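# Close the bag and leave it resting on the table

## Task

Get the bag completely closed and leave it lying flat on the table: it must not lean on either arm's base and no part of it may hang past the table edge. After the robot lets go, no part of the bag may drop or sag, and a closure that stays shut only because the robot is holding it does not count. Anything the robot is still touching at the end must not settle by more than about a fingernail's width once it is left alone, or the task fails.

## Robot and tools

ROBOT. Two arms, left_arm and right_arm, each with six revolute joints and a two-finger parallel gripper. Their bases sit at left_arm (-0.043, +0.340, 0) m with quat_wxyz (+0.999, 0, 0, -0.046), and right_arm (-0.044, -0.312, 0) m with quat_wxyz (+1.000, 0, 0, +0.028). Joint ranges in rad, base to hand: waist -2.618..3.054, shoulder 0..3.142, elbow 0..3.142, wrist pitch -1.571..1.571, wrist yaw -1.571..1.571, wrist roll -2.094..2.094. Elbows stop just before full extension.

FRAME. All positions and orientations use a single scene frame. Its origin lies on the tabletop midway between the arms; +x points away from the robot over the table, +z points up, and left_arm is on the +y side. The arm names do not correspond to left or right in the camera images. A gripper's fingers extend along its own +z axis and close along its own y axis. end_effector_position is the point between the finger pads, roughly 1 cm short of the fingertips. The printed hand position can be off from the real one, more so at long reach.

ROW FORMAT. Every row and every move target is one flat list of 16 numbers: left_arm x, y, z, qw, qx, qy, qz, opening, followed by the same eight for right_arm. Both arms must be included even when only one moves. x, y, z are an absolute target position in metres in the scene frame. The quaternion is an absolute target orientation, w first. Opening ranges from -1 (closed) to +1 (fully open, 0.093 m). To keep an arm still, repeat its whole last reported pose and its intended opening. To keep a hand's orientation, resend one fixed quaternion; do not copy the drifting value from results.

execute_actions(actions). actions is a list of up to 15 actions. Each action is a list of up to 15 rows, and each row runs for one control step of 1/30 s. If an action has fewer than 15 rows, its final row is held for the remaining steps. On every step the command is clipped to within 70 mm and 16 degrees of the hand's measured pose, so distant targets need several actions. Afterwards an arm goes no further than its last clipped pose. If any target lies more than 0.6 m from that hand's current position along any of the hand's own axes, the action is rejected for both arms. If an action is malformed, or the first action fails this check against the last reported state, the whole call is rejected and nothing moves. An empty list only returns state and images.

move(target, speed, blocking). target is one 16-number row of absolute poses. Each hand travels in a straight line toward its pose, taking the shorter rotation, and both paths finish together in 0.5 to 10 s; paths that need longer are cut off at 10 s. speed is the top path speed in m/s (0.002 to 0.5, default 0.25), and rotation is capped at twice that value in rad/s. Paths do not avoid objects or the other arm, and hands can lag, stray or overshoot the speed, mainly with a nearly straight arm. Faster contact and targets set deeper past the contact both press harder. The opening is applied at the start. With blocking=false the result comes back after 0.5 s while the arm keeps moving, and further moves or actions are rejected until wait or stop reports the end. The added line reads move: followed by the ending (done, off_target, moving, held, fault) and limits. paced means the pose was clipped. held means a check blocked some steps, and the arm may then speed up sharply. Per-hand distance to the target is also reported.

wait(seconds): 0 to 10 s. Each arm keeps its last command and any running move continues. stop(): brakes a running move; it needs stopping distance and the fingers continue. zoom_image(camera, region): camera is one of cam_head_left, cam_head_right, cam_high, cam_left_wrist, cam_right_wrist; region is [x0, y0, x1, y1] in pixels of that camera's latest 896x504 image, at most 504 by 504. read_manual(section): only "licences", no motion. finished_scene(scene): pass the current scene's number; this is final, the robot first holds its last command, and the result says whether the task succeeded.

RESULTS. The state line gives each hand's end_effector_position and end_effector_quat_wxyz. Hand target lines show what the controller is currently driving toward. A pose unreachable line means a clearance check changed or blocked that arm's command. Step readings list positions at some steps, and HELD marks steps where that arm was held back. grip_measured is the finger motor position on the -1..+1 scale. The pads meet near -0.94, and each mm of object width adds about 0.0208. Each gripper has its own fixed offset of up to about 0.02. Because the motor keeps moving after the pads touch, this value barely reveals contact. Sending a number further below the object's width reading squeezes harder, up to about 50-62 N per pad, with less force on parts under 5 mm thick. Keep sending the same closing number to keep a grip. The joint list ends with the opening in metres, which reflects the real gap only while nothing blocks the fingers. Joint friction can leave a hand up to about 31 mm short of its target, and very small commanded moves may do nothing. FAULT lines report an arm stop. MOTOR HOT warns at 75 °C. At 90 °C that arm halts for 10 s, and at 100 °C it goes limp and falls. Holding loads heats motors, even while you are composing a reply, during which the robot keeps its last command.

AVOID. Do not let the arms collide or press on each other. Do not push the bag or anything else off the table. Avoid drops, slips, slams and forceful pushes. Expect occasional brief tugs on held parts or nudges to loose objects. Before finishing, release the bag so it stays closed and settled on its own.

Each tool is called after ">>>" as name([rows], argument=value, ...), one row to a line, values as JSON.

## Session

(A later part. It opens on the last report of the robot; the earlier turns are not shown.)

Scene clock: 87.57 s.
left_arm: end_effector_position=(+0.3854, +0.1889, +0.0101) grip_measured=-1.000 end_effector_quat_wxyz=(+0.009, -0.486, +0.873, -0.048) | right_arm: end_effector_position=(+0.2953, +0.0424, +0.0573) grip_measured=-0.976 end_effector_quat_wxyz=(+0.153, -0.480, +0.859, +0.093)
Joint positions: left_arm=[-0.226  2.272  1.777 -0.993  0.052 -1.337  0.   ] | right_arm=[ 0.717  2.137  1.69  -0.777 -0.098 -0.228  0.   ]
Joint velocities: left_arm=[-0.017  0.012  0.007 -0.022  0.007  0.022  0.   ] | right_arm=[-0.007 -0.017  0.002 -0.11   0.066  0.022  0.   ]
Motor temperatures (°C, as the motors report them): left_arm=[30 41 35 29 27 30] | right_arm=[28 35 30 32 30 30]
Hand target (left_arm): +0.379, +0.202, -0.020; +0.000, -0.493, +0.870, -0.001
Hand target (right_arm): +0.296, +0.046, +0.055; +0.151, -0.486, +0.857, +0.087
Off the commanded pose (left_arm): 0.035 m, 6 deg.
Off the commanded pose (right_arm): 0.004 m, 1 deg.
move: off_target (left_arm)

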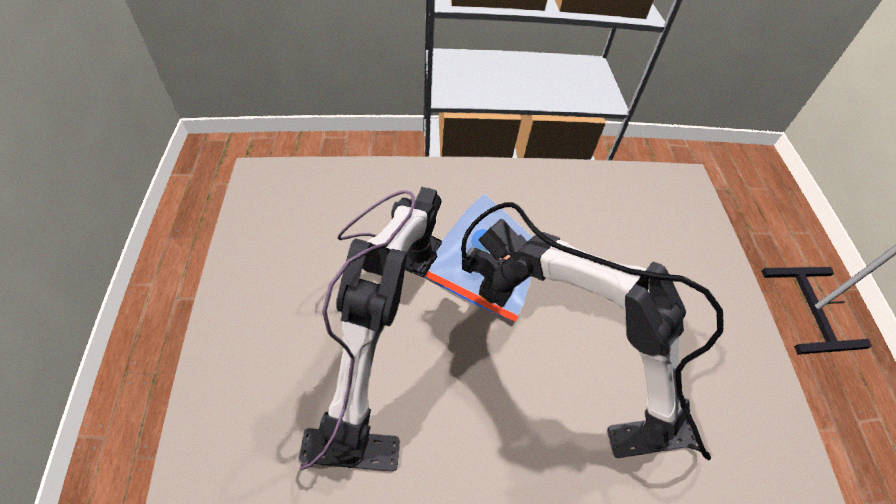

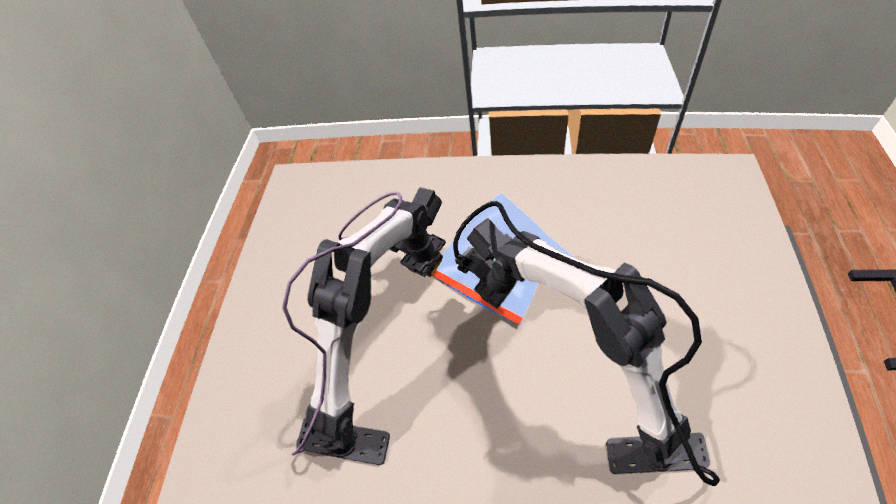

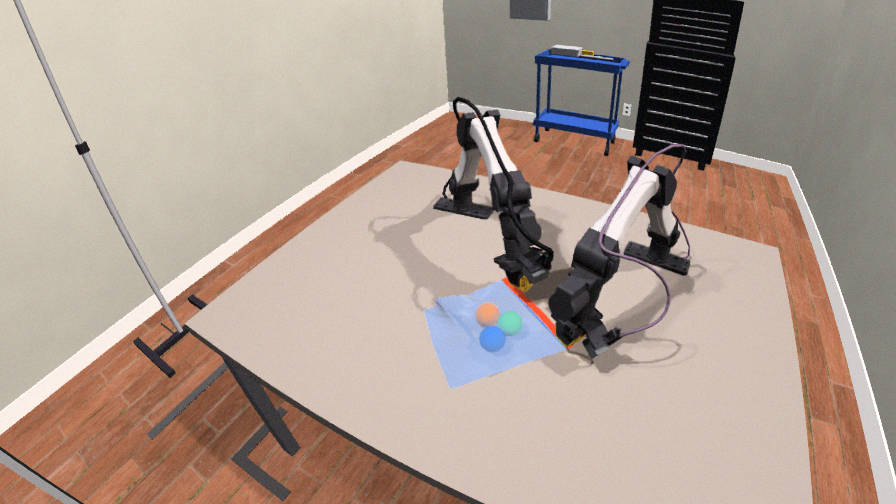

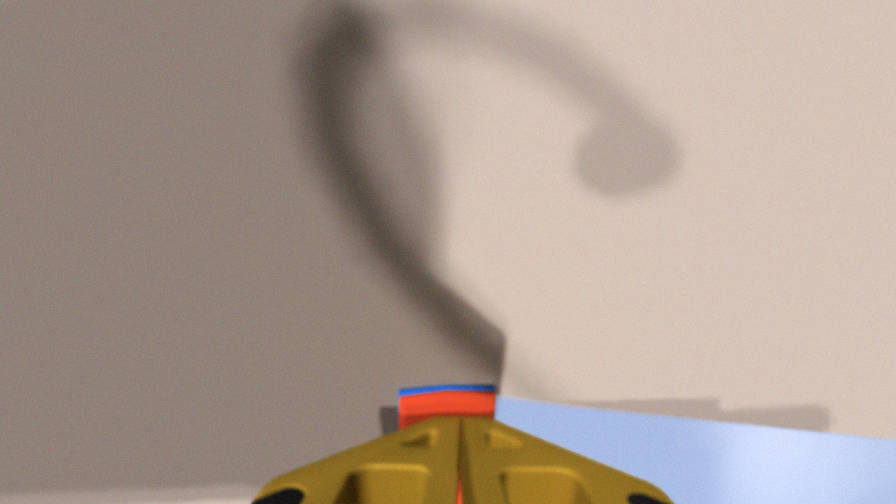

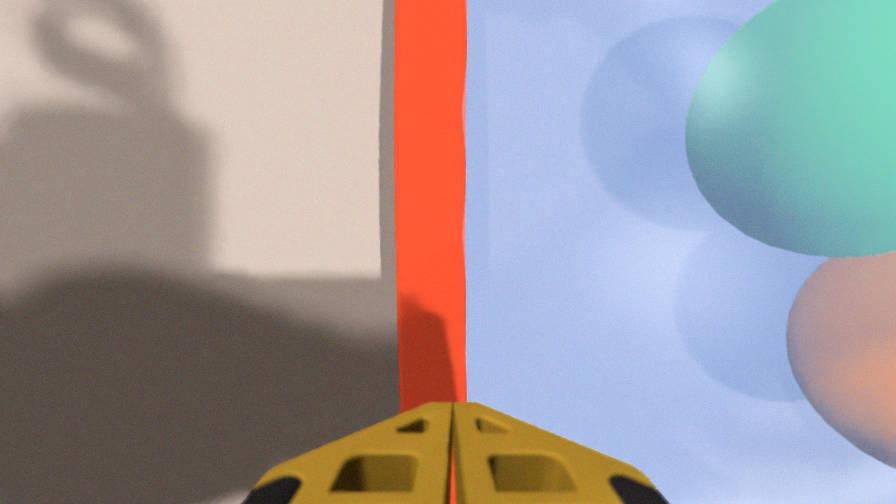

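>>> execute_actions([
  [[0.381,0.2018,-0.025,0,-0.494,0.8695,0,-1,0.294,0.0448,0.050,0.151,-0.487,0.8563,0.0858,-1],[0.381,0.2018,-0.025,0,-0.494,0.8695,0,-1,0.292,0.0445,0.047,0.151,-0.487,0.8563,0.0858,-1],[0.381,0.2018,-0.025,0,-0.494,0.8695,0,-1,0.290,0.0442,0.044,0.151,-0.487,0.8563,0.0858,-1],[0.381,0.2018,-0.025,0,-0.494,0.8695,0,-1,0.2882,0.0439,0.041,0.151,-0.487,0.8563,0.0858,-1],[0.381,0.2018,-0.025,0,-0.494,0.8695,0,-1,0.2882,0.0439,0.038,0.151,-0.487,0.8563,0.0858,-1],[0.381,0.2018,-0.025,0,-0.494,0.8695,0,-1,0.2882,0.0439,0.035,0.151,-0.487,0.8563,0.0858,-1],[0.381,0.2018,-0.025,0,-0.494,0.8695,0,-1,0.2882,0.0439,0.032,0.151,-0.487,0.8563,0.0858,-1],[0.381,0.2018,-0.025,0,-0.494,0.8695,0,-1,0.2882,0.0439,0.029,0.151,-0.487,0.8563,0.0858,-1],[0.381,0.2018,-0.025,0,-0.494,0.8695,0,-1,0.2882,0.0439,0.026,0.151,-0.487,0.8563,0.0858,-1],[0.381,0.2018,-0.025,0,-0.494,0.8695,0,-1,0.2882,0.0439,0.023,0.151,-0.487,0.8563,0.0858,-1],[0.381,0.2018,-0.025,0,-0.494,0.8695,0,-1,0.2882,0.0439,0.020,0.151,-0.487,0.8563,0.0858,-1],[0.381,0.2018,-0.025,0,-0.494,0.8695,0,-1,0.2882,0.0439,0.017,0.151,-0.487,0.8563,0.0858,-1],[0.381,0.2018,-0.025,0,-0.494,0.8695,0,-1,0.2882,0.0439,0.014,0.151,-0.487,0.8563,0.0858,-1],[0.381,0.2018,-0.025,0,-0.494,0.8695,0,-1,0.2882,0.0439,0.011,0.151,-0.487,0.8563,0.0858,-1],[0.381,0.2018,-0.025,0,-0.494,0.8695,0,-1,0.2882,0.0439,0.008,0.151,-0.487,0.8563,0.0858,-1]],
  [[0.381,0.2018,-0.025,0,-0.494,0.8695,0,-1,0.2882,0.0439,0.005,0.151,-0.487,0.8563,0.0858,-1],[0.381,0.2018,-0.025,0,-0.494,0.8695,0,-1,0.2882,0.0439,0.002,0.151,-0.487,0.8563,0.0858,-1],[0.381,0.2018,-0.025,0,-0.494,0.8695,0,-1,0.2882,0.0439,-0.001,0.151,-0.487,0.8563,0.0858,-1],[0.381,0.2018,-0.025,0,-0.494,0.8695,0,-1,0.2882,0.0439,-0.004,0.151,-0.487,0.8563,0.0858,-1],[0.381,0.2018,-0.025,0,-0.494,0.8695,0,-1,0.2882,0.0439,-0.007,0.151,-0.487,0.8563,0.0858,-1],[0.381,0.2018,-0.025,0,-0.494,0.8695,0,-1,0.2882,0.0439,-0.010,0.151,-0.487,0.8563,0.0858,-1],[0.381,0.2018,-0.025,0,-0.494,0.8695,0,-1,0.2882,0.0439,-0.013,0.151,-0.487,0.8563,0.0858,-1],[0.381,0.2018,-0.025,0,-0.494,0.8695,0,-1,0.2882,0.0439,-0.016,0.151,-0.487,0.8563,0.0858,-1],[0.381,0.2018,-0.025,0,-0.494,0.8695,0,-1,0.2882,0.0439,-0.019,0.151,-0.487,0.8563,0.0858,-1],[0.381,0.2018,-0.025,0,-0.494,0.8695,0,-1,0.2882,0.0439,-0.020,0.151,-0.487,0.8563,0.0858,-1]],
])

Scene clock: 94.90 s.
left_arm: end_effector_position=(+0.3855, +0.1893, +0.0096) grip_measured=-1.000 end_effector_quat_wxyz=(+0.009, -0.486, +0.873, -0.047) | right_arm: end_effector_position=(+0.3012, +0.0544, +0.0204) grip_measured=-0.976 end_effector_quat_wxyz=(+0.191, -0.483, +0.849, +0.101)
Joint positions: left_arm=[-0.226  2.273  1.777 -0.992  0.05  -1.338  0.   ] | right_arm=[ 0.728  2.168  1.557 -0.533 -0.093 -0.23   0.   ]
Joint velocities: left_arm=[-0.012  0.007  0.002 -0.022  0.007  0.051  0.   ] | right_arm=[-0.017  0.002 -0.027  0.022  0.022  0.007  0.   ]
Motor temperatures (°C, as the motors report them): left_arm=[30 41 36 29 27 30] | right_arm=[28 38 32 32 30 30]
Hand target (left_arm): +0.379, +0.202, -0.023; +0.000, -0.493, +0.870, -0.001
Hand target (right_arm): +0.287, +0.042, -0.018; +0.151, -0.487, +0.856, +0.086
Off the commanded pose (left_arm): 0.037 m, 6 deg.
Off the commanded pose (right_arm): 0.044 m, 5 deg.
Step readings (end_effector_position; steps 1 to 15: 1st action; 16 to 30: 2nd action):
0: left_arm (+0.3854, +0.1889, +0.0101) | right_arm (+0.2952, +0.0420, +0.0573)
1: left_arm (+0.3853, +0.1889, +0.0098) | right_arm (+0.2952, +0.0420, +0.0573)
2: left_arm (+0.3853, +0.1889, +0.0097) | right_arm (+0.2954, +0.0423, +0.0574)
4: left_arm (+0.3853, +0.1889, +0.0097) | right_arm (+0.2960, +0.0438, +0.0569)
8: left_arm (+0.3853, +0.1889, +0.0097) | right_arm (+0.2922, +0.0445, +0.0480)
15: left_arm (+0.3853, +0.1889, +0.0097) | right_arm (+0.2909, +0.0441, +0.0324)
16: left_arm (+0.3853, +0.1889, +0.0097) | right_arm (+0.2909, +0.0441, +0.0292)
17: left_arm (+0.3853, +0.1889, +0.0097) | right_arm (+0.2911, +0.0442, +0.0260)
19: left_arm (+0.3853, +0.1889, +0.0097) | right_arm (+0.2914, +0.0445, +0.0198)
23: left_arm (+0.3853, +0.1891, +0.0096) | right_arm (+0.2960, +0.0491, +0.0194)
30: end_effector_position above

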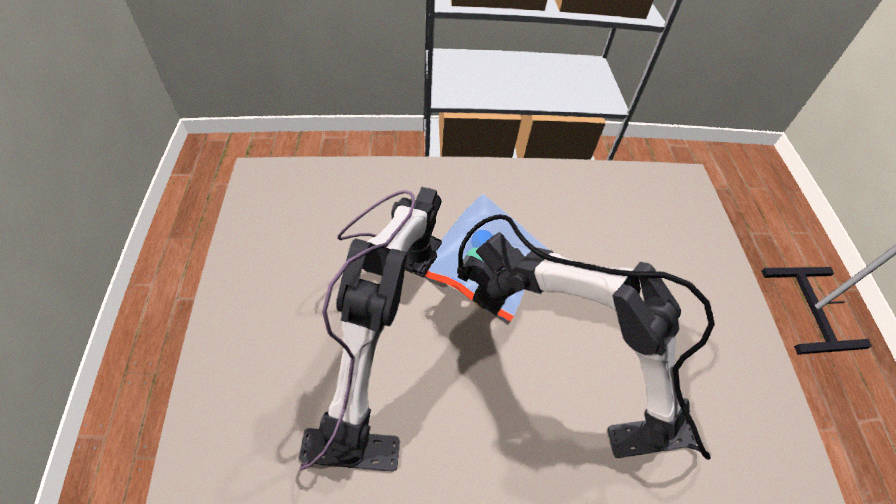

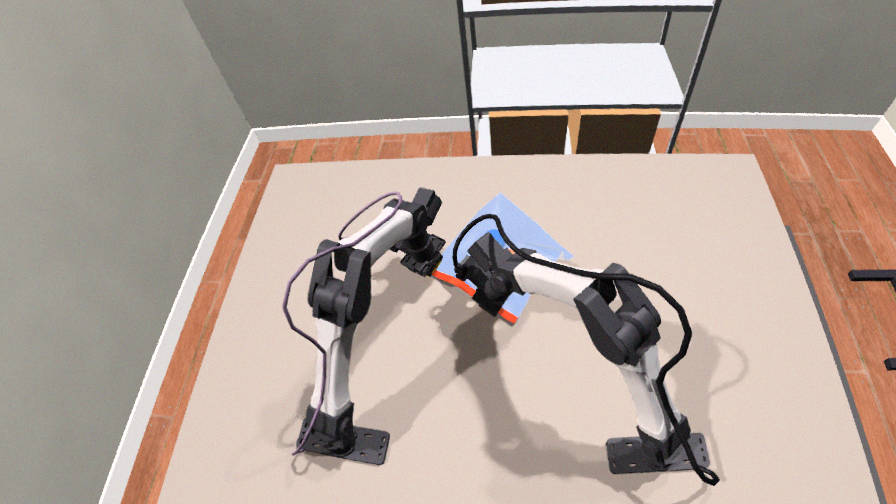

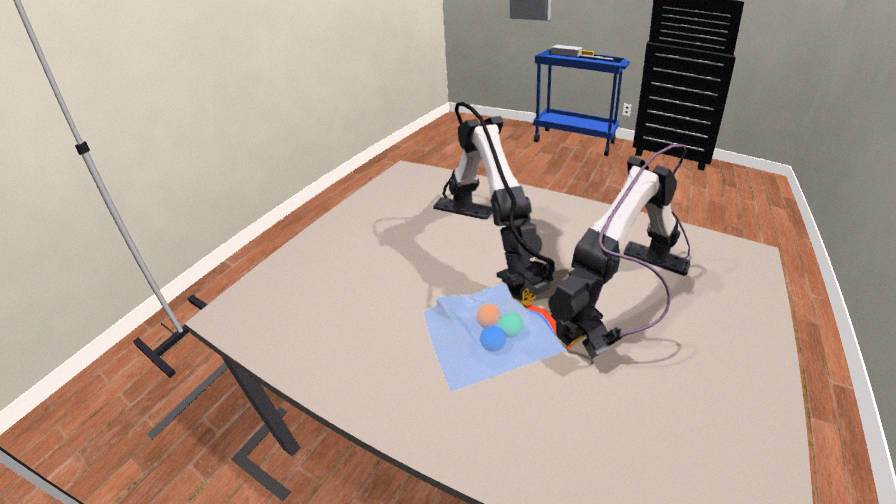

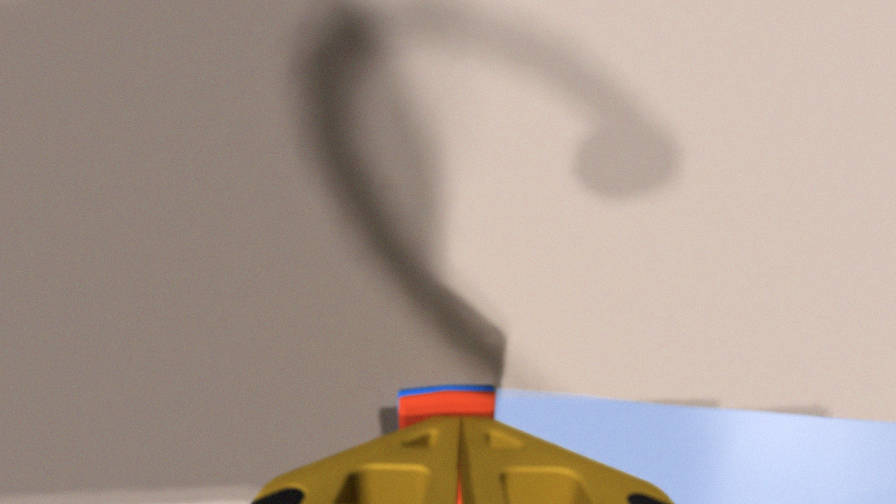

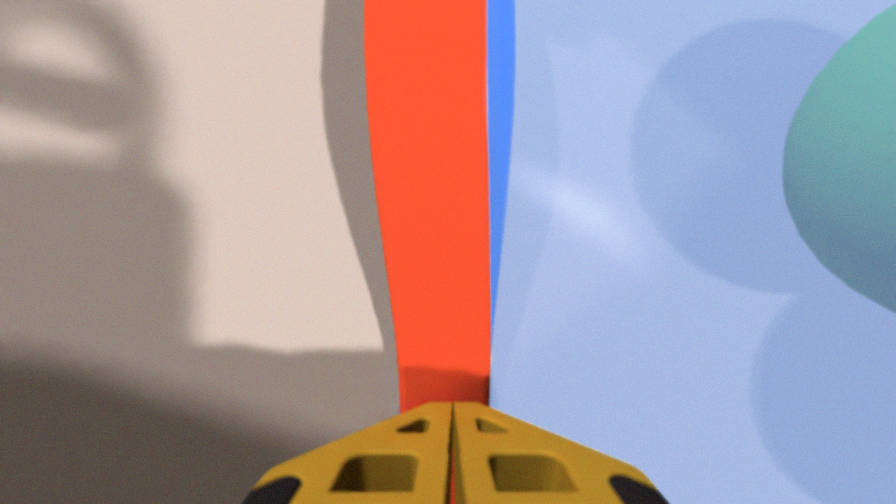

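>>> execute_actions([
  [[0.381,0.2018,-0.025,0,-0.494,0.8695,0,-1,0.2878,0.0418,-0.02,0.151,-0.487,0.8563,0.0858,-1],[0.381,0.2018,-0.025,0,-0.494,0.8695,0,-1,0.2873,0.0397,-0.02,0.151,-0.487,0.8563,0.0858,-1],[0.381,0.2018,-0.025,0,-0.494,0.8695,0,-1,0.2868,0.0376,-0.02,0.151,-0.487,0.8563,0.0858,-1],[0.381,0.2018,-0.025,0,-0.494,0.8695,0,-1,0.2863,0.0355,-0.02,0.151,-0.487,0.8563,0.0858,-1],[0.381,0.2018,-0.025,0,-0.494,0.8695,0,-1,0.2858,0.0334,-0.02,0.151,-0.487,0.8563,0.0858,-1],[0.381,0.2018,-0.025,0,-0.494,0.8695,0,-1,0.2853,0.0313,-0.02,0.151,-0.487,0.8563,0.0858,-1],[0.381,0.2018,-0.025,0,-0.494,0.8695,0,-1,0.2848,0.0292,-0.02,0.151,-0.487,0.8563,0.0858,-1],[0.381,0.2018,-0.025,0,-0.494,0.8695,0,-1,0.2838,0.0275,-0.02,0.151,-0.487,0.8563,0.0858,-1],[0.381,0.2018,-0.025,0,-0.494,0.8695,0,-1,0.2828,0.0258,-0.02,0.151,-0.487,0.8563,0.0858,-1],[0.381,0.2018,-0.025,0,-0.494,0.8695,0,-1,0.2817,0.0240,-0.02,0.151,-0.487,0.8563,0.0858,-1],[0.381,0.2018,-0.025,0,-0.494,0.8695,0,-1,0.2807,0.0223,-0.02,0.151,-0.487,0.8563,0.0858,-1],[0.381,0.2018,-0.025,0,-0.494,0.8695,0,-1,0.2797,0.0206,-0.02,0.151,-0.487,0.8563,0.0858,-1],[0.381,0.2018,-0.025,0,-0.494,0.8695,0,-1,0.2787,0.0189,-0.02,0.151,-0.487,0.8563,0.0858,-1],[0.381,0.2018,-0.025,0,-0.494,0.8695,0,-1,0.2776,0.0172,-0.02,0.151,-0.487,0.8563,0.0858,-1],[0.381,0.2018,-0.025,0,-0.494,0.8695,0,-1,0.2766,0.0154,-0.02,0.151,-0.487,0.8563,0.0858,-1]],
  [[0.381,0.2018,-0.025,0,-0.494,0.8695,0,-1,0.2756,0.0137,-0.02,0.151,-0.487,0.8563,0.0858,-1],[0.381,0.2018,-0.025,0,-0.494,0.8695,0,-1,0.2746,0.0120,-0.02,0.151,-0.487,0.8563,0.0858,-1],[0.381,0.2018,-0.025,0,-0.494,0.8695,0,-1,0.2735,0.0103,-0.02,0.151,-0.487,0.8563,0.0858,-1],[0.381,0.2018,-0.025,0,-0.494,0.8695,0,-1,0.2725,0.0086,-0.02,0.151,-0.487,0.8563,0.0858,-1],[0.381,0.2018,-0.025,0,-0.494,0.8695,0,-1,0.2715,0.0068,-0.02,0.151,-0.487,0.8563,0.0858,-1],[0.381,0.2018,-0.025,0,-0.494,0.8695,0,-1,0.2705,0.0051,-0.02,0.151,-0.487,0.8563,0.0858,-1],[0.381,0.2018,-0.025,0,-0.494,0.8695,0,-1,0.2694,0.0034,-0.02,0.151,-0.487,0.8563,0.0858,-1],[0.381,0.2018,-0.025,0,-0.494,0.8695,0,-1,0.2684,0.0017,-0.02,0.151,-0.487,0.8563,0.0858,-1],[0.381,0.2018,-0.025,0,-0.494,0.8695,0,-1,0.2674,0.0000,-0.02,0.151,-0.487,0.8563,0.0858,-1],[0.381,0.2018,-0.025,0,-0.494,0.8695,0,-1,0.2664,-0.0018,-0.02,0.151,-0.487,0.8563,0.0858,-1],[0.381,0.2018,-0.025,0,-0.494,0.8695,0,-1,0.2653,-0.0035,-0.02,0.151,-0.487,0.8563,0.0858,-1],[0.381,0.2018,-0.025,0,-0.494,0.8695,0,-1,0.2643,-0.0052,-0.02,0.151,-0.487,0.8563,0.0858,-1],[0.381,0.2018,-0.025,0,-0.494,0.8695,0,-1,0.2633,-0.0069,-0.02,0.151,-0.487,0.8563,0.0858,-1],[0.381,0.2018,-0.025,0,-0.494,0.8695,0,-1,0.2623,-0.0086,-0.02,0.151,-0.487,0.8563,0.0858,-1],[0.381,0.2018,-0.025,0,-0.494,0.8695,0,-1,0.2612,-0.0104,-0.02,0.151,-0.487,0.8563,0.0858,-1]],
  [[0.381,0.2018,-0.025,0,-0.494,0.8695,0,-1,0.2602,-0.0121,-0.02,0.151,-0.487,0.8563,0.0858,-1],[0.381,0.2018,-0.025,0,-0.494,0.8695,0,-1,0.2592,-0.0138,-0.02,0.151,-0.487,0.8563,0.0858,-1],[0.381,0.2018,-0.025,0,-0.494,0.8695,0,-1,0.2582,-0.0155,-0.02,0.151,-0.487,0.8563,0.0858,-1],[0.381,0.2018,-0.025,0,-0.494,0.8695,0,-1,0.2571,-0.0172,-0.02,0.151,-0.487,0.8563,0.0858,-1],[0.381,0.2018,-0.025,0,-0.494,0.8695,0,-1,0.2561,-0.0190,-0.02,0.151,-0.487,0.8563,0.0858,-1],[0.381,0.2018,-0.025,0,-0.494,0.8695,0,-1,0.2551,-0.0207,-0.02,0.151,-0.487,0.8563,0.0858,-1],[0.381,0.2018,-0.025,0,-0.494,0.8695,0,-1,0.2541,-0.0224,-0.02,0.151,-0.487,0.8563,0.0858,-1],[0.381,0.2018,-0.025,0,-0.494,0.8695,0,-1,0.2530,-0.0241,-0.02,0.151,-0.487,0.8563,0.0858,-1],[0.381,0.2018,-0.025,0,-0.494,0.8695,0,-1,0.2520,-0.0258,-0.02,0.151,-0.487,0.8563,0.0858,-1],[0.381,0.2018,-0.025,0,-0.494,0.8695,0,-1,0.2510,-0.0276,-0.02,0.151,-0.487,0.8563,0.0858,-1],[0.381,0.2018,-0.025,0,-0.494,0.8695,0,-1,0.2500,-0.0293,-0.02,0.151,-0.487,0.8563,0.0858,-1],[0.381,0.2018,-0.025,0,-0.494,0.8695,0,-1,0.2489,-0.0310,-0.02,0.151,-0.487,0.8563,0.0858,-1],[0.381,0.2018,-0.025,0,-0.494,0.8695,0,-1,0.2479,-0.0327,-0.02,0.151,-0.487,0.8563,0.0858,-1],[0.381,0.2018,-0.025,0,-0.494,0.8695,0,-1,0.2469,-0.0344,-0.02,0.151,-0.487,0.8563,0.0858,-1],[0.381,0.2018,-0.025,0,-0.494,0.8695,0,-1,0.2459,-0.0362,-0.02,0.151,-0.487,0.8563,0.0858,-1]],
])

Scene clock: 103.10 s.
left_arm: end_effector_position=(+0.3855, +0.1893, +0.0096) grip_measured=-1.000 end_effector_quat_wxyz=(+0.010, -0.486, +0.873, -0.047) | right_arm: end_effector_position=(+0.2801, +0.0066, +0.0186) grip_measured=-0.976 end_effector_quat_wxyz=(+0.237, -0.483, +0.835, +0.114)
Joint positions: left_arm=[-0.226  2.273  1.777 -0.992  0.049 -1.338  0.   ] | right_arm=[ 0.676  1.955  1.172 -0.27  -0.12  -0.285  0.   ]
Joint velocities: left_arm=[-0.002 -0.002  0.002 -0.007  0.022 -0.051  0.   ] | right_arm=[-0.046 -0.168 -0.266  0.139 -0.007 -0.066  0.   ]
Motor temperatures (°C, as the motors report them): left_arm=[30 40 36 29 28 30] | right_arm=[28 40 31 32 30 30]
Hand target (left_arm): +0.379, +0.202, -0.023; +0.000, -0.493, +0.870, -0.001
Hand target (right_arm): +0.248, -0.033, -0.018; +0.151, -0.487, +0.856, +0.087
Off the commanded pose (left_arm): 0.037 m, 6 deg.
Off the commanded pose (right_arm): 0.067 m, 11 deg.
Step readings (end_effector_position; steps 1 to 15: 1st action; 16 to 30: 2nd action; 31 to 45: 3rd action):
0: left_arm (+0.3855, +0.1893, +0.0096) | right_arm (+0.3022, +0.0554, +0.0205)
1: left_arm (+0.3855, +0.1893, +0.0096) | right_arm (+0.3022, +0.0554, +0.0205)
2: left_arm (+0.3855, +0.1893, +0.0096) | right_arm (+0.3021, +0.0553, +0.0199)
4: left_arm (+0.3855, +0.1893, +0.0096) | right_arm (+0.3024, +0.0556, +0.0186)
8: left_arm (+0.3855, +0.1893, +0.0096) | right_arm (+0.3020, +0.0549, +0.0190)
15: left_arm (+0.3855, +0.1893, +0.0096) | right_arm (+0.3002, +0.0515, +0.0192)
16: left_arm (+0.3855, +0.1893, +0.0096) | right_arm (+0.2999, +0.0506, +0.0193)
17: left_arm (+0.3855, +0.1893, +0.0096) | right_arm (+0.2994, +0.0495, +0.0192)
19: left_arm (+0.3855, +0.1893, +0.0096) | right_arm (+0.2983, +0.0470, +0.0194)
23: left_arm (+0.3855, +0.1893, +0.0096) | right_arm (+0.2959, +0.0408, +0.0193)
30: left_arm (+0.3855, +0.1893, +0.0096) | right_arm (+0.2918, +0.0325, +0.0194)
31: left_arm (+0.3855, +0.1893, +0.0096) | right_arm (+0.2912, +0.0311, +0.0194)
32: left_arm (+0.3855, +0.1893, +0.0096) | right_arm (+0.2903, +0.0293, +0.0193)
34: left_arm (+0.3855, +0.1893, +0.0096) | right_arm (+0.2886, +0.0256, +0.0190)
38: left_arm (+0.3855, +0.1893, +0.0096) | right_arm (+0.2853, +0.0190, +0.0189)
45: end_effector_position above

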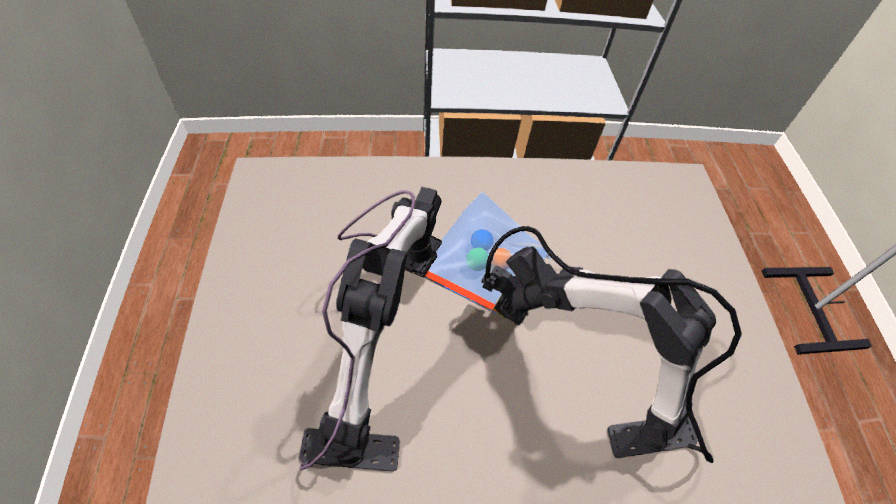

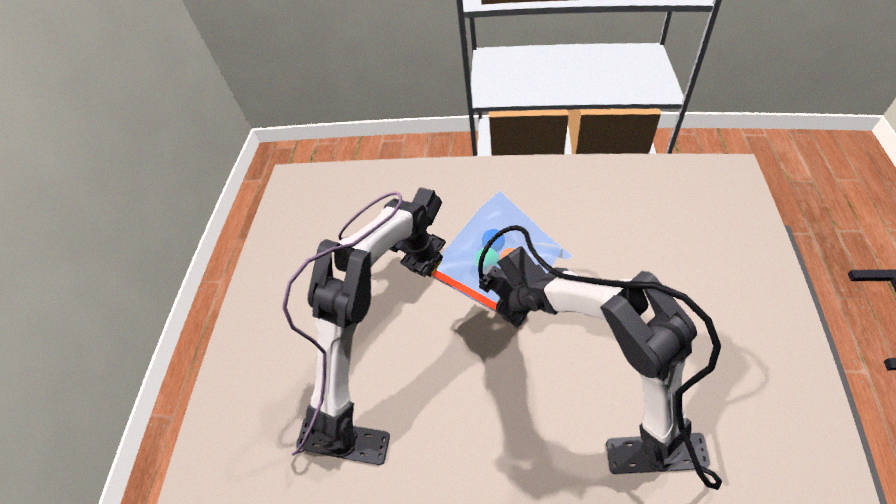

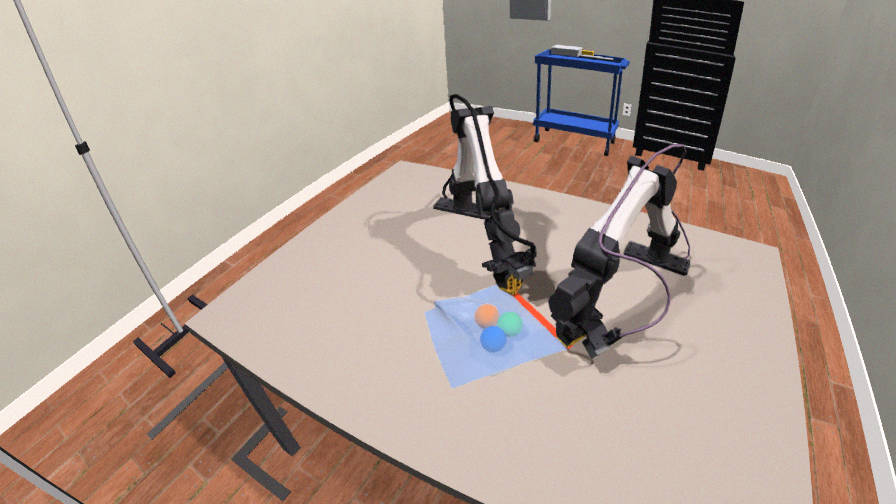

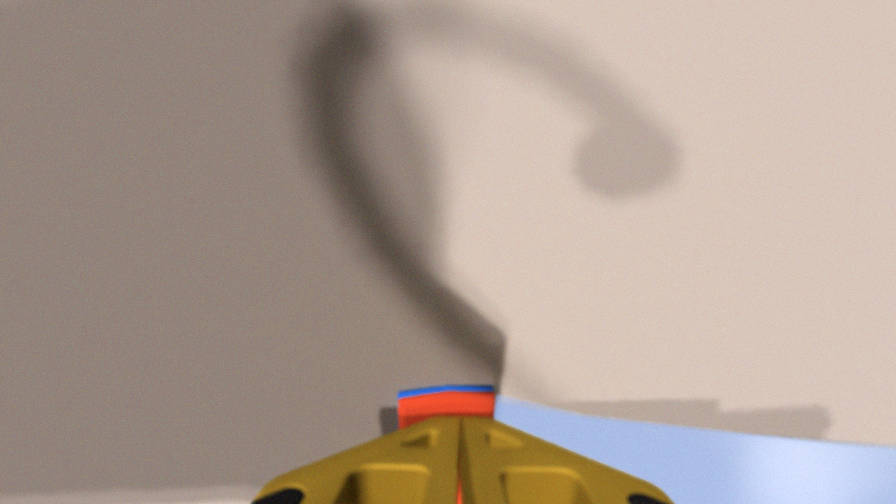

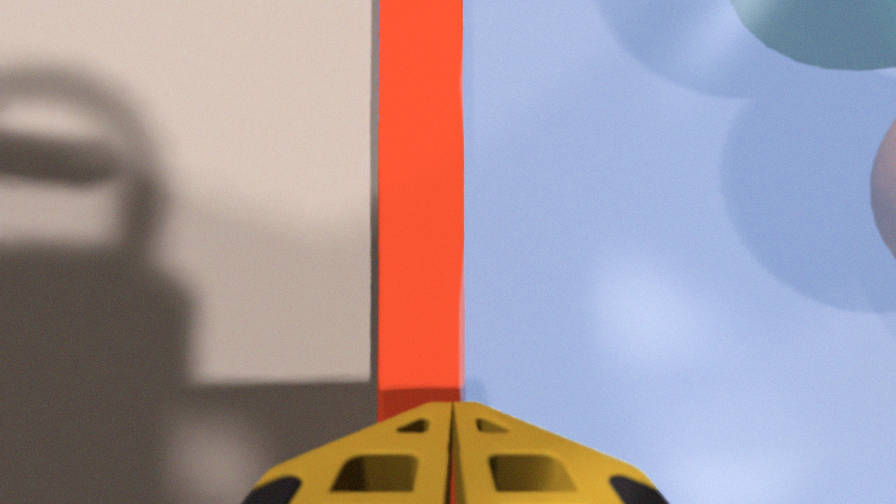

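>>> execute_actions([
  [[0.381,0.2018,-0.025,0,-0.494,0.8695,0,-1,0.2420,-0.0350,-0.02,0.151,-0.487,0.8563,0.0858,-1],[0.381,0.2018,-0.025,0,-0.494,0.8695,0,-1,0.2380,-0.0345,-0.02,0.151,-0.487,0.8563,0.0858,-1],[0.381,0.2018,-0.025,0,-0.494,0.8695,0,-1,0.2331,-0.0351,-0.02,0.151,-0.487,0.8563,0.0858,-1],[0.381,0.2018,-0.025,0,-0.494,0.8695,0,-1,0.2320,-0.0368,-0.02,0.151,-0.487,0.8563,0.0858,-1],[0.381,0.2018,-0.025,0,-0.494,0.8695,0,-1,0.2310,-0.0385,-0.02,0.151,-0.487,0.8563,0.0858,-1],[0.381,0.2018,-0.025,0,-0.494,0.8695,0,-1,0.2300,-0.0402,-0.02,0.151,-0.487,0.8563,0.0858,-1],[0.381,0.2018,-0.025,0,-0.494,0.8695,0,-1,0.2290,-0.0419,-0.02,0.151,-0.487,0.8563,0.0858,-1],[0.381,0.2018,-0.025,0,-0.494,0.8695,0,-1,0.2279,-0.0437,-0.02,0.151,-0.487,0.8563,0.0858,-1],[0.381,0.2018,-0.025,0,-0.494,0.8695,0,-1,0.2269,-0.0454,-0.02,0.151,-0.487,0.8563,0.0858,-1],[0.381,0.2018,-0.025,0,-0.494,0.8695,0,-1,0.2259,-0.0471,-0.02,0.151,-0.487,0.8563,0.0858,-1],[0.381,0.2018,-0.025,0,-0.494,0.8695,0,-1,0.2249,-0.0488,-0.02,0.151,-0.487,0.8563,0.0858,-1],[0.381,0.2018,-0.025,0,-0.494,0.8695,0,-1,0.2239,-0.0505,-0.02,0.151,-0.487,0.8563,0.0858,-1],[0.381,0.2018,-0.025,0,-0.494,0.8695,0,-1,0.2228,-0.0523,-0.02,0.151,-0.487,0.8563,0.0858,-1],[0.381,0.2018,-0.025,0,-0.494,0.8695,0,-1,0.2218,-0.0540,-0.02,0.151,-0.487,0.8563,0.0858,-1],[0.381,0.2018,-0.025,0,-0.494,0.8695,0,-1,0.2208,-0.0557,-0.02,0.151,-0.487,0.8563,0.0858,-1]],
  [[0.381,0.2018,-0.025,0,-0.494,0.8695,0,-1,0.2198,-0.0574,-0.02,0.151,-0.487,0.8563,0.0858,-1],[0.381,0.2018,-0.025,0,-0.494,0.8695,0,-1,0.2187,-0.0591,-0.02,0.151,-0.487,0.8563,0.0858,-1],[0.381,0.2018,-0.025,0,-0.494,0.8695,0,-1,0.2177,-0.0609,-0.02,0.151,-0.487,0.8563,0.0858,-1],[0.381,0.2018,-0.025,0,-0.494,0.8695,0,-1,0.2167,-0.0626,-0.02,0.151,-0.487,0.8563,0.0858,-1]],
])

Scene clock: 107.13 s.
left_arm: end_effector_position=(+0.3855, +0.1893, +0.0096) grip_measured=-1.000 end_effector_quat_wxyz=(+0.010, -0.486, +0.872, -0.047) | right_arm: end_effector_position=(+0.2523, -0.0230, +0.0180) grip_measured=-0.976 end_effector_quat_wxyz=(+0.242, -0.484, +0.834, +0.112)
Joint positions: left_arm=[-0.226  2.273  1.777 -0.992  0.049 -1.338  0.   ] | right_arm=[ 0.669  1.818  0.976 -0.202 -0.119 -0.295  0.   ]
Joint velocities: left_arm=[ 0.002 -0.012  0.007 -0.007 -0.007 -0.037  0.   ] | right_arm=[ 0.027 -0.012  0.007 -0.051 -0.066  0.022  0.   ]
Motor temperatures (°C, as the motors report them): left_arm=[30 40 36 29 28 30] | right_arm=[28 40 31 32 30 30]
Hand target (left_arm): +0.379, +0.202, -0.023; +0.000, -0.493, +0.870, -0.001
Hand target (right_arm): +0.218, -0.061, -0.017; +0.152, -0.487, +0.856, +0.087
Off the commanded pose (left_arm): 0.037 m, 6 deg.
Off the commanded pose (right_arm): 0.065 m, 11 deg.
Step readings (end_effector_position; steps 1 to 15: 1st action; 16 to 30: 2nd action):
0: left_arm (+0.3855, +0.1893, +0.0096) | right_arm (+0.2794, +0.0028, +0.0184)
1: left_arm (+0.3855, +0.1893, +0.0096) | right_arm (+0.2793, +0.0027, +0.0183)
2: left_arm (+0.3855, +0.1893, +0.0096) | right_arm (+0.2788, +0.0022, +0.0185)
4: left_arm (+0.3855, +0.1893, +0.0096) | right_arm (+0.2755, +0.0001, +0.0185)
8: left_arm (+0.3855, +0.1893, +0.0096) | right_arm (+0.2687, -0.0059, +0.0184)
15: left_arm (+0.3855, +0.1893, +0.0096) | right_arm (+0.2594, -0.0142, +0.0181)
16: left_arm (+0.3855, +0.1893, +0.0096) | right_arm (+0.2582, -0.0152, +0.0184)
17: left_arm (+0.3855, +0.1893, +0.0096) | right_arm (+0.2567, -0.0167, +0.0180)
19: left_arm (+0.3855, +0.1893, +0.0096) | right_arm (+0.2542, -0.0197, +0.0178)
23: left_arm (+0.3855, +0.1893, +0.0096) | right_arm (+0.2523, -0.0230, +0.0180)
30: end_effector_position above

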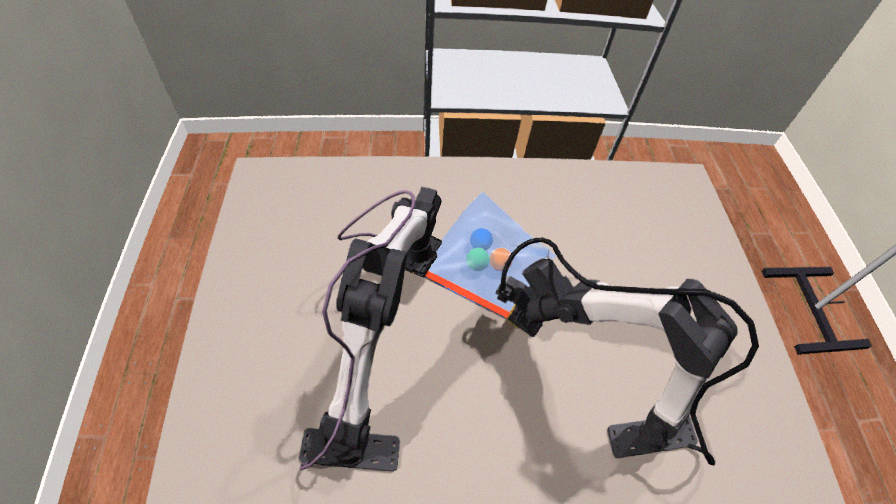

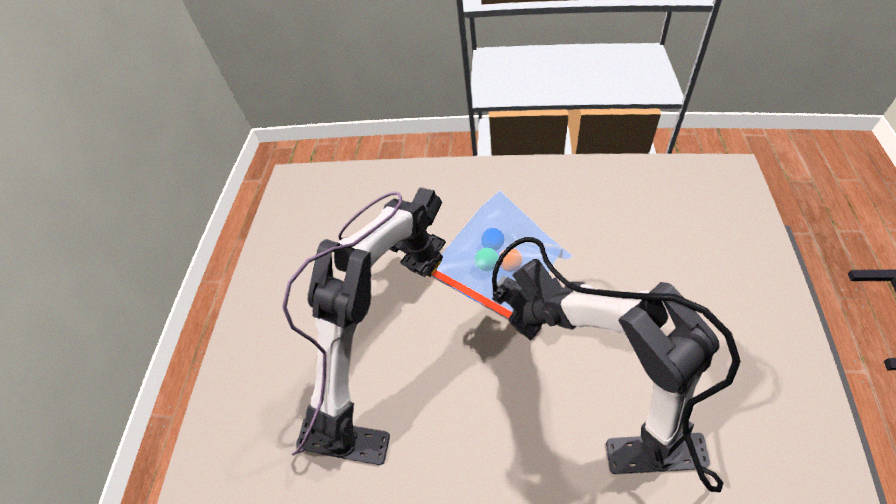

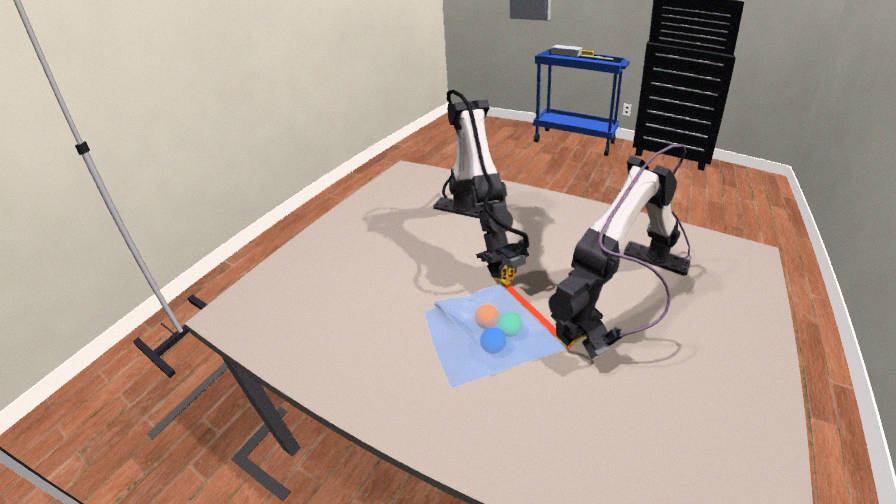

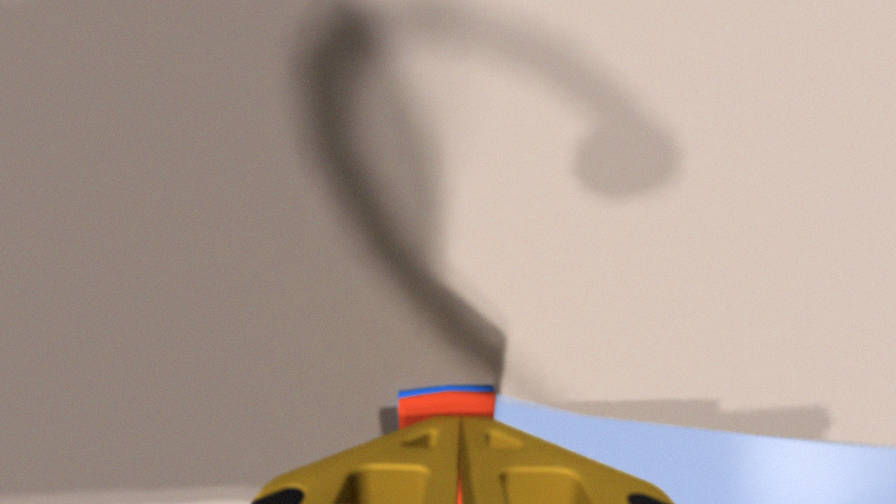

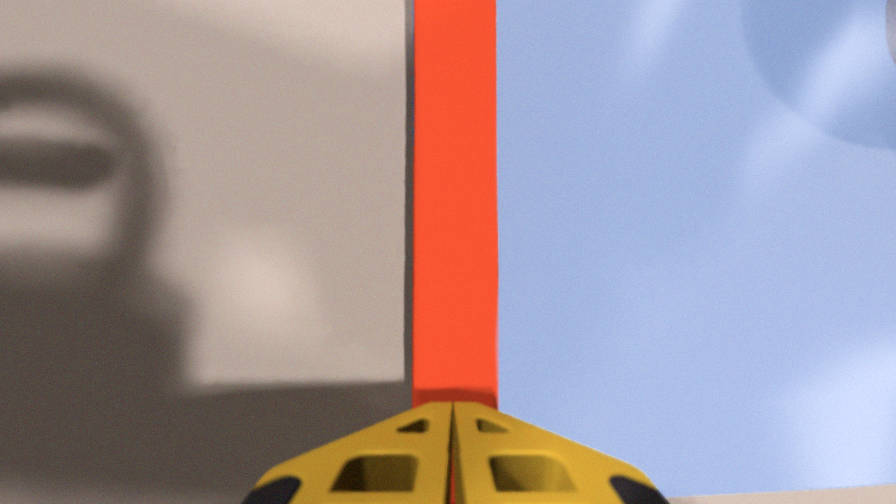

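>>> execute_actions(actions=[])

Scene clock: 109.43 s.
left_arm: end_effector_position=(+0.3855, +0.1893, +0.0096) grip_measured=-1.000 end_effector_quat_wxyz=(+0.010, -0.486, +0.872, -0.047) | right_arm: end_effector_position=(+0.2523, -0.0230, +0.0180) grip_measured=-0.976 end_effector_quat_wxyz=(+0.242, -0.484, +0.834, +0.112)
Joint positions: left_arm=[-0.226  2.273  1.777 -0.992  0.049 -1.338  0.   ] | right_arm=[ 0.669  1.818  0.976 -0.202 -0.119 -0.295  0.   ]
Joint velocities: left_arm=[ 0.007  0.002 -0.017 -0.022  0.007  0.007  0.   ] | right_arm=[-0.002  0.007 -0.012 -0.022 -0.007  0.007  0.   ]
Motor temperatures (°C, as the motors report them): left_arm=[30 40 36 29 28 30] | right_arm=[28 40 31 32 30 30]
Hand target (left_arm): +0.379, +0.202, -0.023; +0.000, -0.493, +0.870, -0.001
Hand target (right_arm): +0.218, -0.061, -0.017; +0.152, -0.487, +0.856, +0.087
Off the commanded pose (left_arm): 0.037 m, 6 deg.
Off the commanded pose (right_arm): 0.065 m, 11 deg.

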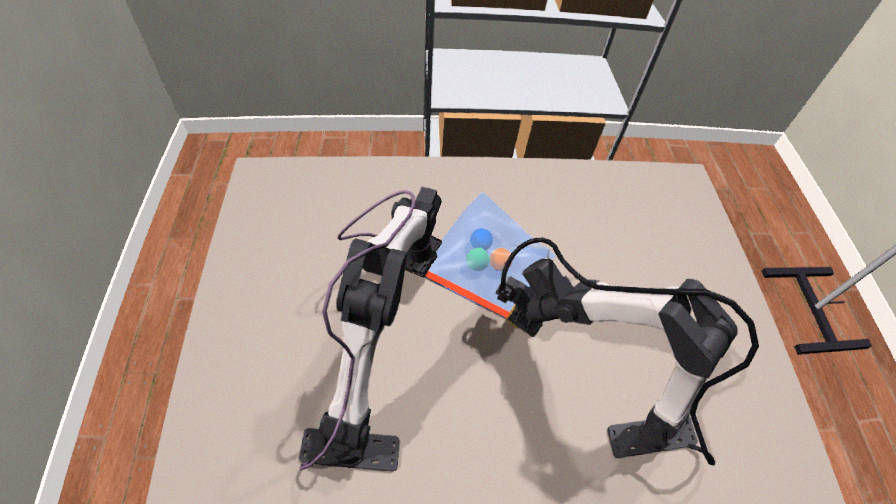

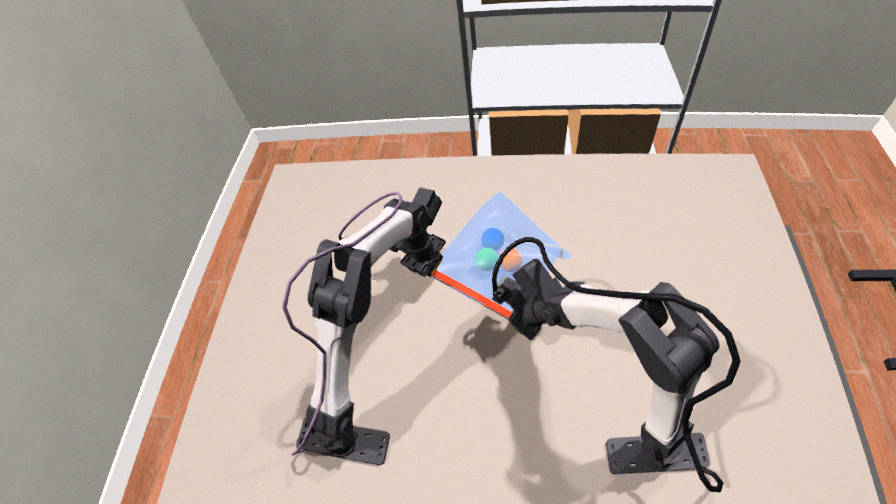

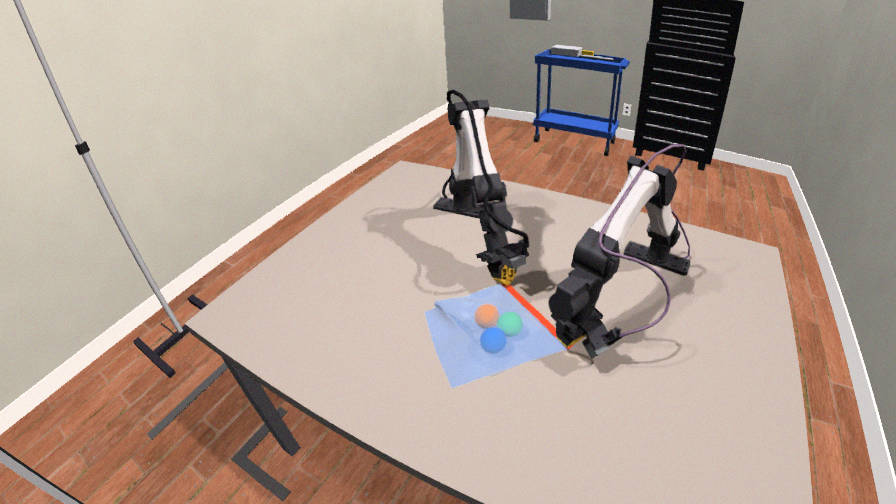

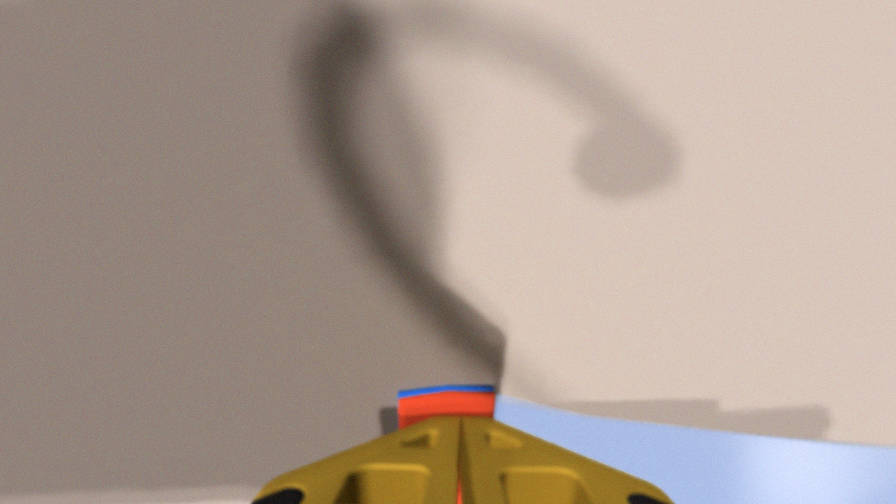

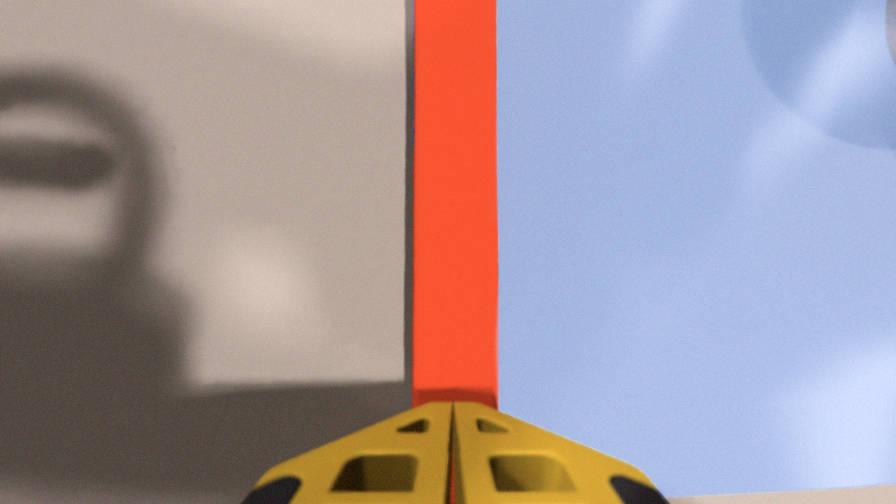

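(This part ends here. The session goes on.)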